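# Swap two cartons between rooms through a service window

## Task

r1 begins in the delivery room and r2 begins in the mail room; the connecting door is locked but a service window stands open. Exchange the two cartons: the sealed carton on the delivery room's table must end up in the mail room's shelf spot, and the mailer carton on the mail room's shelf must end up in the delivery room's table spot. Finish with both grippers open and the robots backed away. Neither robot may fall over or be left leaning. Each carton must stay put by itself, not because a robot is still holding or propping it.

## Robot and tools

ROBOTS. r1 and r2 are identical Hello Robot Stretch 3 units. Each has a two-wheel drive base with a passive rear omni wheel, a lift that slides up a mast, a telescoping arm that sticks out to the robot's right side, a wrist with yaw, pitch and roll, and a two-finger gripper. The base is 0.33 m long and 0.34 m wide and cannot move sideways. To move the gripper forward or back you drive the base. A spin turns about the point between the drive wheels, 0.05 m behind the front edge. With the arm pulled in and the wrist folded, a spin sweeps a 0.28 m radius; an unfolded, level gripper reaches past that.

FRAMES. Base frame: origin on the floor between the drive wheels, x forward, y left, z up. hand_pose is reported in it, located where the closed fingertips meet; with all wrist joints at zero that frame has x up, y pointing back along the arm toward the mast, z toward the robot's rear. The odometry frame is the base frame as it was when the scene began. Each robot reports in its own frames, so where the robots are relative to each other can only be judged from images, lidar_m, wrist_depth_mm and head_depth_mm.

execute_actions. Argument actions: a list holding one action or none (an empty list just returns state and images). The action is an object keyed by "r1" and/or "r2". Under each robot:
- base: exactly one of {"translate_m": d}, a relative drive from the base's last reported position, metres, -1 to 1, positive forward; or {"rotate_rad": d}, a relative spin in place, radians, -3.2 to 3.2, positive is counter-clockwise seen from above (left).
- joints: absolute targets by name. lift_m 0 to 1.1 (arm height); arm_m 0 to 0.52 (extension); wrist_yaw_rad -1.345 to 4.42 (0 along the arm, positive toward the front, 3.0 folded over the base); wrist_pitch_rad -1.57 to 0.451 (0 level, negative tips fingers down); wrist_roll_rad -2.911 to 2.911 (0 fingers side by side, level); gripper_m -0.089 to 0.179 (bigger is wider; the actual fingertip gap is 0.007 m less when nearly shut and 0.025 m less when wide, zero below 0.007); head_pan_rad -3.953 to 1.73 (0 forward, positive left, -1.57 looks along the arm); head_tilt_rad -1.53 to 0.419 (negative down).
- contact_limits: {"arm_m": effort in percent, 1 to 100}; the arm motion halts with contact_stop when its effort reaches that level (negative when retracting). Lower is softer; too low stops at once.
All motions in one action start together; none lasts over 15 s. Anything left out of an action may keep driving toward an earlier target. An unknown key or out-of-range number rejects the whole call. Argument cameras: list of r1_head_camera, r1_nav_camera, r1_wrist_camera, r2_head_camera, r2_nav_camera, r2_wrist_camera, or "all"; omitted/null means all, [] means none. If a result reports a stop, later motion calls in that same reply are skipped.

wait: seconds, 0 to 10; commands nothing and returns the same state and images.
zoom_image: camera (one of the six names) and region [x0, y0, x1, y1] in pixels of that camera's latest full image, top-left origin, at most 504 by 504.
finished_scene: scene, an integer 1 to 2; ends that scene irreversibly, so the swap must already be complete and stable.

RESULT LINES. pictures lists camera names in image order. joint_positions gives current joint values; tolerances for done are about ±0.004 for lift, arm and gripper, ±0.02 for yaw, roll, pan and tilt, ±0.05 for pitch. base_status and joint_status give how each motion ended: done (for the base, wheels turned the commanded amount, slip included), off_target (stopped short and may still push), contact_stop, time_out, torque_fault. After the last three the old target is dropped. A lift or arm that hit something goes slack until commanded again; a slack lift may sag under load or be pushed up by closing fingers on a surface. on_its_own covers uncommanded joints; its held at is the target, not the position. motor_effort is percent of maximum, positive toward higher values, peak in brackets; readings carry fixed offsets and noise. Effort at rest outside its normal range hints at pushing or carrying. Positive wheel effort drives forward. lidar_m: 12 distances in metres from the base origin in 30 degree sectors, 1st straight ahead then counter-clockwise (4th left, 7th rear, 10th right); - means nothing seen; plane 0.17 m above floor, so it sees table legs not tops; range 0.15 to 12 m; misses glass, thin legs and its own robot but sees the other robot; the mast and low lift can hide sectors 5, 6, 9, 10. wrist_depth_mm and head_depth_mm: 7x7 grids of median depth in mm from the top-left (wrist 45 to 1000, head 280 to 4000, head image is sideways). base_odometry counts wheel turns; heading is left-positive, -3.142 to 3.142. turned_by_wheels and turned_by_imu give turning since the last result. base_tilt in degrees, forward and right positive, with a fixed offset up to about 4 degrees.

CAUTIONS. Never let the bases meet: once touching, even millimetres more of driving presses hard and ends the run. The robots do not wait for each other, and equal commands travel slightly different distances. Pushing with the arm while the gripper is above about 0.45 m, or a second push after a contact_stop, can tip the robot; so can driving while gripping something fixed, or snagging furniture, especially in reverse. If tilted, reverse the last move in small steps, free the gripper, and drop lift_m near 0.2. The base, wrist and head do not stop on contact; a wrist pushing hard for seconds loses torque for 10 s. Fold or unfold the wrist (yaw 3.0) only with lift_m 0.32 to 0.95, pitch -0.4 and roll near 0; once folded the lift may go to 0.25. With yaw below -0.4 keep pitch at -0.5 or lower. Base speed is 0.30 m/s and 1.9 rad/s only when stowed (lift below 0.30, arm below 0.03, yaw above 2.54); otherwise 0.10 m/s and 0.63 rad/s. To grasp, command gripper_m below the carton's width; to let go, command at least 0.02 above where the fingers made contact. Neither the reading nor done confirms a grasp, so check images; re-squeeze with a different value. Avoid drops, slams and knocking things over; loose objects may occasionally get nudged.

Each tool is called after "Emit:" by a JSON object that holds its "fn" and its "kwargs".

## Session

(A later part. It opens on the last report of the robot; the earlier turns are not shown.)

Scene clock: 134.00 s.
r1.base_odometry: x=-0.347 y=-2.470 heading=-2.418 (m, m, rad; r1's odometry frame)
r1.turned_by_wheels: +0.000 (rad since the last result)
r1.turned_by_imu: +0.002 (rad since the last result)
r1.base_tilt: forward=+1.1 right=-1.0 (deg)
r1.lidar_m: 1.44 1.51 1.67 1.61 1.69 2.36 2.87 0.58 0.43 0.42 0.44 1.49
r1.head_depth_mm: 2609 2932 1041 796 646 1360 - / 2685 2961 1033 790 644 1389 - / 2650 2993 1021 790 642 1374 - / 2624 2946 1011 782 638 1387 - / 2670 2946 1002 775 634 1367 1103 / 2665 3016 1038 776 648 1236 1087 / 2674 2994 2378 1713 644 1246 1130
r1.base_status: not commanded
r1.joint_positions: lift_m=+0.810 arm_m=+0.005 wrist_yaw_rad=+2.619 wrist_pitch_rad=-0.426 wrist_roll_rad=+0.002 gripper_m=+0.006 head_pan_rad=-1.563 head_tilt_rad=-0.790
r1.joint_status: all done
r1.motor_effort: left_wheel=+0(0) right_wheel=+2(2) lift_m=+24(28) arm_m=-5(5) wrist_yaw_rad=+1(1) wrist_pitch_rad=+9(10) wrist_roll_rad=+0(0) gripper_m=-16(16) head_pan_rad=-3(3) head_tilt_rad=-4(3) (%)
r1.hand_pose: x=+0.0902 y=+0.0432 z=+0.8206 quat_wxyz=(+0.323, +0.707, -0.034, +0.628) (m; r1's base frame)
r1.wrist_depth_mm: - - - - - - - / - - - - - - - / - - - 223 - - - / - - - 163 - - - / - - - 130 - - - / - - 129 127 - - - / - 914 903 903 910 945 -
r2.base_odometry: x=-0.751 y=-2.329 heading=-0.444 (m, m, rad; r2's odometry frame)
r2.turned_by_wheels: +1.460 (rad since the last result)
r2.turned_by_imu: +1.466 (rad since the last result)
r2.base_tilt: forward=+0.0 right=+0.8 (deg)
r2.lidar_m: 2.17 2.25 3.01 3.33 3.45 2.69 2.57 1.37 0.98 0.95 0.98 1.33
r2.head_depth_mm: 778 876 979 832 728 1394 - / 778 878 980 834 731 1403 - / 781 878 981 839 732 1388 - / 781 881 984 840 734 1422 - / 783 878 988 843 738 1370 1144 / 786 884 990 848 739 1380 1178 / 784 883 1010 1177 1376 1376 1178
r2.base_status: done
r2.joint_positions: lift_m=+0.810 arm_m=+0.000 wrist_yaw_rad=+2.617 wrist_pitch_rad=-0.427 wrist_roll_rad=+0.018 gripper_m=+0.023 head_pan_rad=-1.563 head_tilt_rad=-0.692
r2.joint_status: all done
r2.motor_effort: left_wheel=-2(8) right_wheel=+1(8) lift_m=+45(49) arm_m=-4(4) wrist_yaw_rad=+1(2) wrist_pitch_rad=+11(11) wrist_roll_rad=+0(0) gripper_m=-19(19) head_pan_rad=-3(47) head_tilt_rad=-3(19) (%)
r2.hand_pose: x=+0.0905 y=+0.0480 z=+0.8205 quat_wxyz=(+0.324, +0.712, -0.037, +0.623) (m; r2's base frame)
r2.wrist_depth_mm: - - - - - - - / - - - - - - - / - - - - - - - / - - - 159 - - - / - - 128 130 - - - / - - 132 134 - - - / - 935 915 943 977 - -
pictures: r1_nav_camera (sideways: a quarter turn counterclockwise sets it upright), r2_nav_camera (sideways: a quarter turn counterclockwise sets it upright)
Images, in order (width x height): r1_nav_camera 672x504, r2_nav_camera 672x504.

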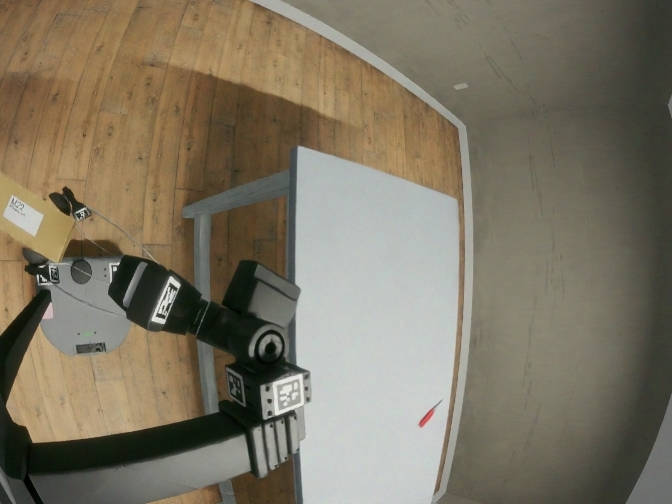

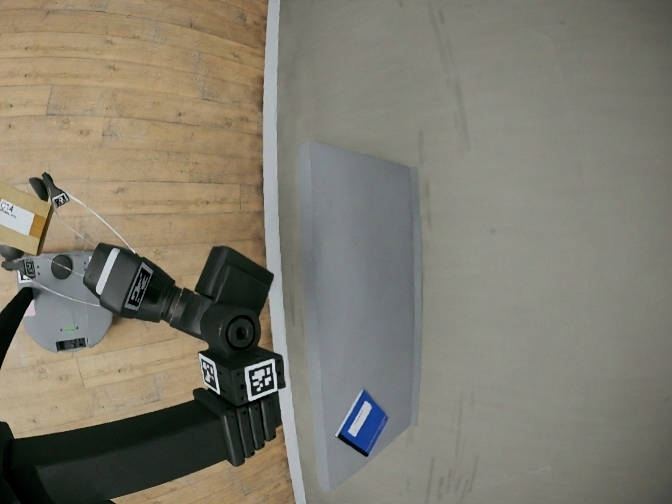

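Emit:
{"fn": "execute_actions", "kwargs": {"actions": [{"r1":{"joints":{"arm_m":0.5,"wrist_yaw_rad":0}},"r2":{"base":{"translate_m":0.04},"joints":{"arm_m":0.42,"wrist_yaw_rad":0}}}], "cameras": ["r1_wrist_camera","r2_wrist_camera"]}}

Emit:
{"fn": "execute_actions", "kwargs": {"actions": [{"r1":{"joints":{"lift_m":0.77}},"r2":{"joints":{"lift_m":0.773}}}], "cameras": []}}

Emit:
{"fn": "execute_actions", "kwargs": {"actions": [{"r1":{"joints":{"gripper_m":0.11}},"r2":{"joints":{"gripper_m":0.12}}}], "cameras": ["r1_wrist_camera","r2_wrist_camera"]}}

Emit:
{"fn": "execute_actions", "kwargs": {"actions": [{"r1":{"joints":{"arm_m":0.005,"lift_m":0.8}},"r2":{"joints":{"arm_m":0.0,"lift_m":0.8}}}], "cameras": ["r1_wrist_camera","r2_wrist_camera"]}}

Scene clock: 141.93 s.
r1.base_odometry: x=-0.347 y=-2.470 heading=-2.418 (m, m, rad; r1's odometry frame)
r1.turned_by_wheels: +0.000 (rad since the last result)
r1.turned_by_imu: +0.002 (rad since the last result)
r1.base_tilt: forward=+1.1 right=-1.0 (deg)
r1.lidar_m: 1.44 1.51 1.67 1.61 1.70 2.36 2.86 0.58 0.43 0.42 0.44 1.49
r1.head_depth_mm: 2615 2937 1037 819 - - - / 2632 2932 1103 - 643 1324 1101 / 2660 2913 939 786 641 1322 1101 / 2670 2929 968 780 640 1313 1097 / 2644 2934 1001 777 631 1304 1078 / 2661 2937 1039 768 649 1248 1093 / 2713 2977 2396 1706 644 1242 1125
r1.base_status: not commanded
r1.joint_positions: lift_m=+0.810 arm_m=+0.500 wrist_yaw_rad=+0.001 wrist_pitch_rad=-0.426 wrist_roll_rad=+0.002 gripper_m=+0.006 head_pan_rad=-1.563 head_tilt_rad=-0.790
r1.joint_status: all done
r1.motor_effort: left_wheel=+0(0) right_wheel=+2(3) lift_m=+24(24) arm_m=+4(6) wrist_yaw_rad=-2(5) wrist_pitch_rad=+10(9) wrist_roll_rad=+0(0) gripper_m=-16(16) head_pan_rad=-3(3) head_tilt_rad=-3(3) (%)
r1.hand_pose: x=-0.0214 y=-0.8680 z=+0.8206 quat_wxyz=(+0.691, +0.150, -0.691, -0.150) (m; r1's base frame)
r1.wrist_depth_mm: - - - - - - - / - - - - - - - / - 405 410 221 - - - / - 308 310 163 324 326 336 / 246 250 249 130 262 263 267 / 209 211 129 126 - 220 221 / 179 180 179 173 185 189 189
r2.base_odometry: x=-0.714 y=-2.346 heading=-0.444 (m, m, rad; r2's odometry frame)
r2.turned_by_wheels: +0.000 (rad since the last result)
r2.turned_by_imu: -0.001 (rad since the last result)
r2.base_tilt: forward=+0.0 right=+0.9 (deg)
r2.lidar_m: 2.14 2.20 2.96 3.32 3.46 2.73 2.62 1.36 0.99 0.95 0.98 1.33
r2.head_depth_mm: 776 874 978 861 - - 1146 / 778 879 963 805 1436 1367 1170 / 778 875 964 807 733 1372 1167 / 780 879 983 839 734 1369 1171 / 782 880 988 844 736 1379 1172 / 781 883 1006 911 738 1377 1174 / 784 883 1008 1172 1407 1377 1177
r2.base_status: done
r2.joint_positions: lift_m=+0.810 arm_m=+0.420 wrist_yaw_rad=+0.002 wrist_pitch_rad=-0.427 wrist_roll_rad=+0.018 gripper_m=+0.023 head_pan_rad=-1.563 head_tilt_rad=-0.692
r2.joint_status: all done
r2.motor_effort: left_wheel=-2(4) right_wheel=+2(5) lift_m=+45(44) arm_m=+4(9) wrist_yaw_rad=-2(5) wrist_pitch_rad=+11(11) wrist_roll_rad=+0(0) gripper_m=-19(19) head_pan_rad=-3(4) head_tilt_rad=-4(4) (%)
r2.hand_pose: x=-0.0211 y=-0.7879 z=+0.8205 quat_wxyz=(+0.685, +0.149, -0.697, -0.151) (m; r2's base frame)
r2.wrist_depth_mm: 252 252 254 255 254 257 256 / 276 276 276 277 279 279 279 / 296 298 304 301 306 308 310 / 282 288 270 159 314 314 319 / 234 239 128 131 249 261 267 / 200 202 132 133 202 220 225 / 179 177 176 179 187 190 193
pictures: r1_wrist_camera, r2_wrist_camera
Images, in order (width x height): r1_wrist_camera 644x364, r2_wrist_camera 644x364.

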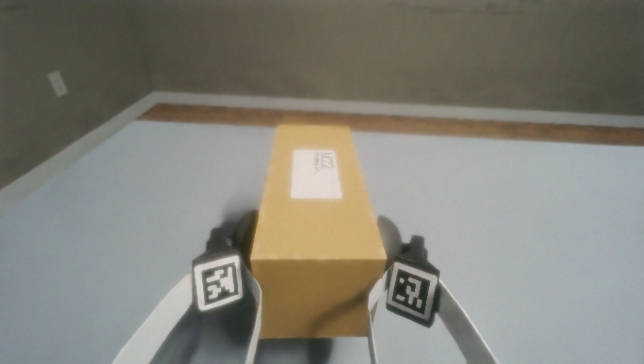

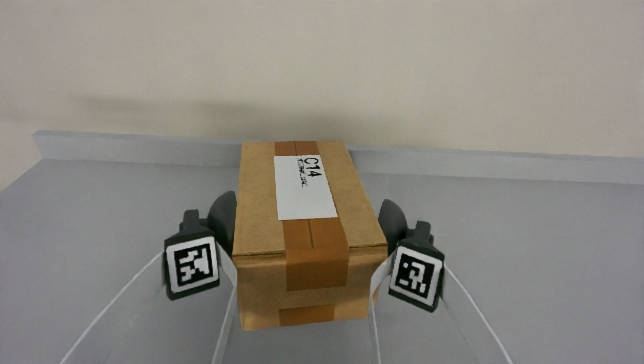

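Scene clock: 143.10 s.
r1.base_odometry: x=-0.347 y=-2.470 heading=-2.418 (m, m, rad; r1's odometry frame)
r1.turned_by_wheels: +0.000 (rad since the last result)
r1.turned_by_imu: +0.000 (rad since the last result)
r1.base_tilt: forward=+1.1 right=-1.0 (deg)
r1.lidar_m: 1.44 1.51 1.67 1.62 1.69 2.36 2.86 0.58 0.43 0.42 0.44 1.48
r1.head_depth_mm: 2596 2956 1039 796 667 - - / 2610 2973 1076 - 627 1302 1105 / 2640 2983 - 787 642 1331 1100 / 2634 2894 1028 780 639 1317 1094 / 2638 2941 1006 776 634 1309 1079 / 2692 2984 1035 777 647 1249 1089 / 2707 2958 2430 1686 644 1245 1128
r1.base_status: not commanded
r1.joint_positions: lift_m=+0.770 arm_m=+0.500 wrist_yaw_rad=+0.001 wrist_pitch_rad=-0.418 wrist_roll_rad=+0.002 gripper_m=+0.006 head_pan_rad=-1.563 head_tilt_rad=-0.790
r1.joint_status: all done
r1.motor_effort: left_wheel=+0(0) right_wheel=+3(2) lift_m=+16(19) arm_m=+4(3) wrist_yaw_rad=-1(2) wrist_pitch_rad=+7(10) wrist_roll_rad=+0(0) gripper_m=-16(16) head_pan_rad=-3(3) head_tilt_rad=-3(3) (%)
r1.hand_pose: x=-0.0214 y=-0.8690 z=+0.7828 quat_wxyz=(+0.691, +0.147, -0.692, -0.147) (m; r1's base frame)
r1.wrist_depth_mm: - - - - - - - / - - - - - - - / - 321 330 218 346 355 361 / 242 245 249 161 258 264 267 / 196 199 200 129 206 208 212 / 165 167 129 126 - 175 176 / 142 143 143 142 147 149 150
r2.base_odometry: x=-0.714 y=-2.346 heading=-0.444 (m, m, rad; r2's odometry frame)
r2.turned_by_wheels: +0.000 (rad since the last result)
r2.turned_by_imu: +0.000 (rad since the last result)
r2.base_tilt: forward=+0.0 right=+0.8 (deg)
r2.lidar_m: 2.14 2.21 2.97 3.34 3.46 2.72 2.61 1.36 0.99 0.95 0.98 1.32
r2.head_depth_mm: 775 875 979 832 705 - - / 778 875 980 - 1429 1364 1165 / 779 877 977 779 733 1369 1166 / 781 878 986 814 735 1370 1173 / 783 879 989 843 738 1377 1177 / 784 883 1009 947 740 1375 1176 / 785 885 1010 1172 1409 1382 1179
r2.base_status: not commanded
r2.joint_positions: lift_m=+0.773 arm_m=+0.420 wrist_yaw_rad=+0.002 wrist_pitch_rad=-0.420 wrist_roll_rad=+0.018 gripper_m=+0.023 head_pan_rad=-1.563 head_tilt_rad=-0.692
r2.joint_status: all done
r2.motor_effort: left_wheel=-2(2) right_wheel=+2(1) lift_m=+32(37) arm_m=+4(4) wrist_yaw_rad=-2(3) wrist_pitch_rad=+9(11) wrist_roll_rad=+0(0) gripper_m=-19(19) head_pan_rad=-3(4) head_tilt_rad=-4(4) (%)
r2.hand_pose: x=-0.0211 y=-0.7887 z=+0.7854 quat_wxyz=(+0.686, +0.147, -0.697, -0.148) (m; r2's base frame)
r2.wrist_depth_mm: 251 252 254 254 254 255 256 / 273 275 277 278 277 279 279 / 277 279 286 293 294 298 302 / 227 232 219 159 253 260 267 / 189 192 128 130 201 211 215 / 161 163 132 133 163 177 180 / 143 142 143 146 150 153 155
pictures: none
No camera images: the call's "cameras" was empty. Leave "cameras" out to get every camera's image.

Scene clock: 144.63 s.
r1.base_odometry: x=-0.347 y=-2.470 heading=-2.418 (m, m, rad; r1's odometry frame)
r1.turned_by_wheels: +0.000 (rad since the last result)
r1.turned_by_imu: +0.000 (rad since the last result)
r1.base_tilt: forward=+1.1 right=-1.0 (deg)
r1.lidar_m: 1.44 1.51 1.67 1.62 1.69 2.36 2.87 0.58 0.43 0.42 0.44 1.49
r1.head_depth_mm: 2616 2954 1042 794 664 - - / 2616 2989 1071 - 627 1298 1103 / 2635 2988 - 790 641 1315 1098 / 2655 2898 1059 782 640 1312 1097 / 2652 2992 1000 776 636 1307 1070 / 2628 2949 1034 768 648 1246 1086 / 2715 2963 2401 1711 644 1242 1123
r1.base_status: not commanded
r1.joint_positions: lift_m=+0.770 arm_m=+0.500 wrist_yaw_rad=+0.001 wrist_pitch_rad=-0.418 wrist_roll_rad=+0.002 gripper_m=+0.110 head_pan_rad=-1.563 head_tilt_rad=-0.790
r1.joint_status: all done
r1.motor_effort: left_wheel=+0(0) right_wheel=+2(3) lift_m=+17(17) arm_m=+4(4) wrist_yaw_rad=-1(0) wrist_pitch_rad=+7(6) wrist_roll_rad=+0(0) gripper_m=+1(82) head_pan_rad=-3(3) head_tilt_rad=-4(3) (%)
r1.hand_pose: x=-0.0214 y=-0.8691 z=+0.7829 quat_wxyz=(+0.691, +0.147, -0.692, -0.147) (m; r1's base frame)
r1.wrist_depth_mm: - - - - - - - / - - - - - - - / - 321 329 217 342 353 360 / 242 246 249 161 257 265 267 / 196 200 193 130 206 210 214 / 165 171 159 128 166 175 176 / 146 142 144 141 148 148 150
r2.base_odometry: x=-0.714 y=-2.346 heading=-0.444 (m, m, rad; r2's odometry frame)
r2.turned_by_wheels: +0.000 (rad since the last result)
r2.turned_by_imu: +0.000 (rad since the last result)
r2.base_tilt: forward=+0.0 right=+0.9 (deg)
r2.lidar_m: 2.14 2.21 2.96 3.34 3.45 2.72 2.61 1.36 0.99 0.95 0.98 1.32
r2.head_depth_mm: 778 874 975 832 705 - - / 779 874 979 - 1434 1363 1166 / 779 879 983 781 731 1372 1167 / 781 880 987 810 733 1370 1174 / 782 879 983 843 737 1368 1175 / 782 881 1009 913 738 1378 1173 / 782 882 1009 1178 1411 1377 1175
r2.base_status: not commanded
r2.joint_positions: lift_m=+0.773 arm_m=+0.420 wrist_yaw_rad=+0.002 wrist_pitch_rad=-0.420 wrist_roll_rad=+0.018 gripper_m=+0.120 head_pan_rad=-1.563 head_tilt_rad=-0.692
r2.joint_status: all done
r2.motor_effort: left_wheel=-2(2) right_wheel=+1(1) lift_m=+33(33) arm_m=+4(4) wrist_yaw_rad=-2(3) wrist_pitch_rad=+8(9) wrist_roll_rad=+0(1) gripper_m=-1(81) head_pan_rad=-4(4) head_tilt_rad=-4(4) (%)
r2.hand_pose: x=-0.0211 y=-0.7887 z=+0.7853 quat_wxyz=(+0.686, +0.147, -0.697, -0.148) (m; r2's base frame)
r2.wrist_depth_mm: 251 252 253 254 255 255 256 / 274 277 276 276 277 279 280 / 279 280 286 291 294 298 304 / 227 233 220 158 252 261 268 / 189 197 183 130 200 212 216 / 165 155 157 134 167 180 181 / 137 142 143 146 150 151 155
pictures: r1_wrist_camera, r2_wrist_camera
Images, in order (width x height): r1_wrist_camera 644x364, r2_wrist_camera 644x364.

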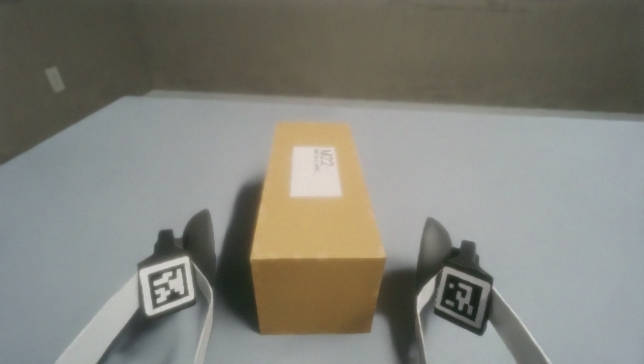

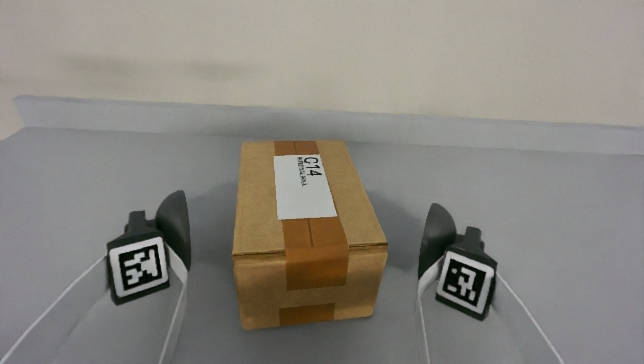

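Scene clock: 149.47 s.
r1.base_odometry: x=-0.347 y=-2.470 heading=-2.418 (m, m, rad; r1's odometry frame)
r1.turned_by_wheels: +0.000 (rad since the last result)
r1.turned_by_imu: +0.001 (rad since the last result)
r1.base_tilt: forward=+1.1 right=-1.0 (deg)
r1.lidar_m: 1.44 1.51 1.66 1.61 1.69 2.37 2.87 0.58 0.43 0.42 0.44 1.49
r1.head_depth_mm: 2607 2967 1037 797 650 1376 - / 2594 2925 1035 794 646 1386 - / 2629 2955 1022 787 657 1363 - / 2661 2963 947 784 654 - - / 2639 2961 1001 778 650 1305 1072 / 2646 2963 1044 774 649 1223 1082 / 2625 2934 2377 1713 644 1245 1129
r1.base_status: not commanded
r1.joint_positions: lift_m=+0.800 arm_m=+0.005 wrist_yaw_rad=+0.001 wrist_pitch_rad=-0.418 wrist_roll_rad=+0.002 gripper_m=+0.110 head_pan_rad=-1.563 head_tilt_rad=-0.790
r1.joint_status: all done
r1.motor_effort: left_wheel=+0(0) right_wheel=+2(3) lift_m=+24(26) arm_m=-5(7) wrist_yaw_rad=-1(1) wrist_pitch_rad=+6(6) wrist_roll_rad=+0(0) gripper_m=+1(0) head_pan_rad=-3(3) head_tilt_rad=-3(4) (%)
r1.hand_pose: x=-0.0214 y=-0.3747 z=+0.8125 quat_wxyz=(+0.691, +0.147, -0.692, -0.147) (m; r1's base frame)
r1.wrist_depth_mm: - - - - - - - / - - 589 569 639 647 673 / - 398 403 411 421 433 433 / 312 301 303 308 316 320 326 / 239 242 244 247 253 256 259 / 210 210 206 206 209 214 215 / 883 394 892 901 884 897 202
r2.base_odometry: x=-0.714 y=-2.346 heading=-0.444 (m, m, rad; r2's odometry frame)
r2.turned_by_wheels: +0.000 (rad since the last result)
r2.turned_by_imu: -0.001 (rad since the last result)
r2.base_tilt: forward=+0.0 right=+0.9 (deg)
r2.lidar_m: 2.14 2.21 2.97 3.33 3.46 2.72 2.62 1.36 0.99 0.95 0.98 1.33
r2.head_depth_mm: 777 873 979 833 727 1376 - / 779 877 985 835 729 1364 - / 779 877 984 838 734 - - / 780 880 985 841 734 1374 1163 / 782 878 985 844 739 1373 1176 / 784 883 1006 951 738 1376 1175 / 782 881 1012 1179 1415 1382 1178
r2.base_status: not commanded
r2.joint_positions: lift_m=+0.800 arm_m=+0.000 wrist_yaw_rad=+0.002 wrist_pitch_rad=-0.420 wrist_roll_rad=+0.018 gripper_m=+0.120 head_pan_rad=-1.563 head_tilt_rad=-0.692
r2.joint_status: all done
r2.motor_effort: left_wheel=-2(2) right_wheel=+2(2) lift_m=+43(44) arm_m=-4(1) wrist_yaw_rad=-2(2) wrist_pitch_rad=+8(9) wrist_roll_rad=+0(0) gripper_m=+0(0) head_pan_rad=-3(4) head_tilt_rad=-4(4) (%)
r2.hand_pose: x=-0.0211 y=-0.3695 z=+0.8121 quat_wxyz=(+0.686, +0.147, -0.697, -0.148) (m; r2's base frame)
r2.wrist_depth_mm: 628 628 633 627 637 632 638 / 670 671 507 496 561 595 639 / 732 353 368 379 393 409 421 / 298 296 300 304 307 311 321 / 931 923 953 965 953 982 970 / - - - - - - - / 928 925 935 948 968 997 -
pictures: r1_wrist_camera, r2_wrist_camera
Images, in order (width x height): r1_wrist_camera 644x364, r2_wrist_camera 644x364.

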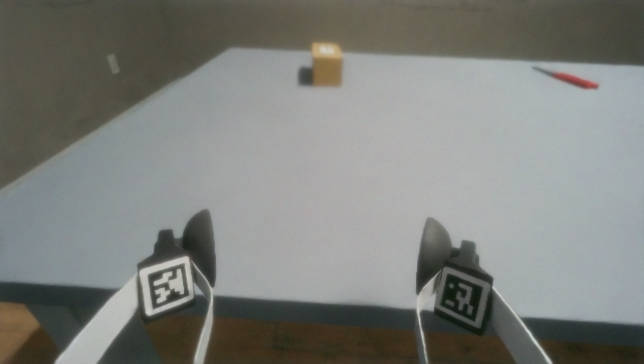

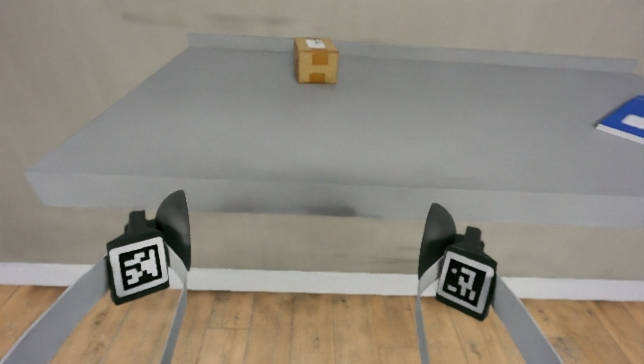

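Emit:
{"fn": "execute_actions", "kwargs": {"actions": [{"r1":{"joints":{"wrist_yaw_rad":1.6,"gripper_m":0.04}},"r2":{"joints":{"wrist_yaw_rad":1.6,"gripper_m":0.04}}}], "cameras": []}}

Emit:
{"fn": "finished_scene", "kwargs": {"scene": 2}}

Scene clock: 152.03 s.
r1.base_odometry: x=-0.347 y=-2.470 heading=-2.418 (m, m, rad; r1's odometry frame)
r1.turned_by_wheels: +0.000 (rad since the last result)
r1.turned_by_imu: +0.001 (rad since the last result)
r1.base_tilt: forward=+1.1 right=-1.0 (deg)
r1.lidar_m: 1.45 1.51 1.67 1.62 1.70 2.37 2.86 0.58 0.43 0.42 0.44 1.49
r1.head_depth_mm: 2616 2990 1039 795 650 1358 - / 2621 2952 1027 790 646 1398 - / 2639 2934 1014 790 642 1401 - / 2655 2970 956 782 638 1360 - / 2658 2972 1005 773 633 1317 1024 / 2680 2888 1039 773 649 1227 - / 2649 2933 2417 1701 643 1244 1168
r1.base_status: not commanded
r1.joint_positions: lift_m=+0.800 arm_m=+0.005 wrist_yaw_rad=+1.598 wrist_pitch_rad=-0.418 wrist_roll_rad=+0.002 gripper_m=+0.040 head_pan_rad=-1.563 head_tilt_rad=-0.790
r1.joint_status: all done
r1.motor_effort: left_wheel=+0(0) right_wheel=+2(3) lift_m=+24(24) arm_m=-5(6) wrist_yaw_rad=+2(4) wrist_pitch_rad=+7(6) wrist_roll_rad=+0(0) gripper_m=+1(80) head_pan_rad=-3(3) head_tilt_rad=-4(3) (%)
r1.hand_pose: x=+0.2030 y=-0.1443 z=+0.8125 quat_wxyz=(+0.588, +0.598, -0.378, +0.393) (m; r1's base frame)
r1.wrist_depth_mm: - - - - - - - / - - - - - - - / - - - - - - - / - - - - - - - / - - - - - - - / - - - - - - - / 936 898 899 924 934 949 978
r2.base_odometry: x=-0.714 y=-2.346 heading=-0.444 (m, m, rad; r2's odometry frame)
r2.turned_by_wheels: +0.000 (rad since the last result)
r2.turned_by_imu: +0.000 (rad since the last result)
r2.base_tilt: forward=+0.0 right=+0.8 (deg)
r2.lidar_m: 2.13 2.21 2.97 3.34 3.47 2.72 2.61 1.36 0.99 0.95 0.98 1.32
r2.head_depth_mm: 776 876 979 832 729 1377 - / 778 876 978 837 731 1405 - / 779 875 983 837 732 1420 - / 782 880 984 842 736 1373 1199 / 782 878 985 843 738 1378 1222 / 782 880 1006 949 739 1378 1233 / 784 883 1008 1177 1408 1385 1177
r2.base_status: not commanded
r2.joint_positions: lift_m=+0.800 arm_m=+0.000 wrist_yaw_rad=+1.597 wrist_pitch_rad=-0.420 wrist_roll_rad=+0.018 gripper_m=+0.040 head_pan_rad=-1.563 head_tilt_rad=-0.692
r2.joint_status: all done
r2.motor_effort: left_wheel=-2(2) right_wheel=+2(2) lift_m=+43(43) arm_m=-4(4) wrist_yaw_rad=+2(2) wrist_pitch_rad=+8(8) wrist_roll_rad=+0(0) gripper_m=+0(80) head_pan_rad=-4(4) head_tilt_rad=-4(4) (%)
r2.hand_pose: x=+0.2027 y=-0.1396 z=+0.8121 quat_wxyz=(+0.585, +0.601, -0.382, +0.387) (m; r2's base frame)
r2.wrist_depth_mm: - - - - - - 947 / - - - - - - 926 / - - - - - - 939 / - - - - - - 912 / - - - - - - 906 / - - - - - - 892 / 913 923 952 968 975 - 888
pictures: none
No camera images: the call's "cameras" was empty. Leave "cameras" out to get every camera's image.

The scene is finished: the task was done.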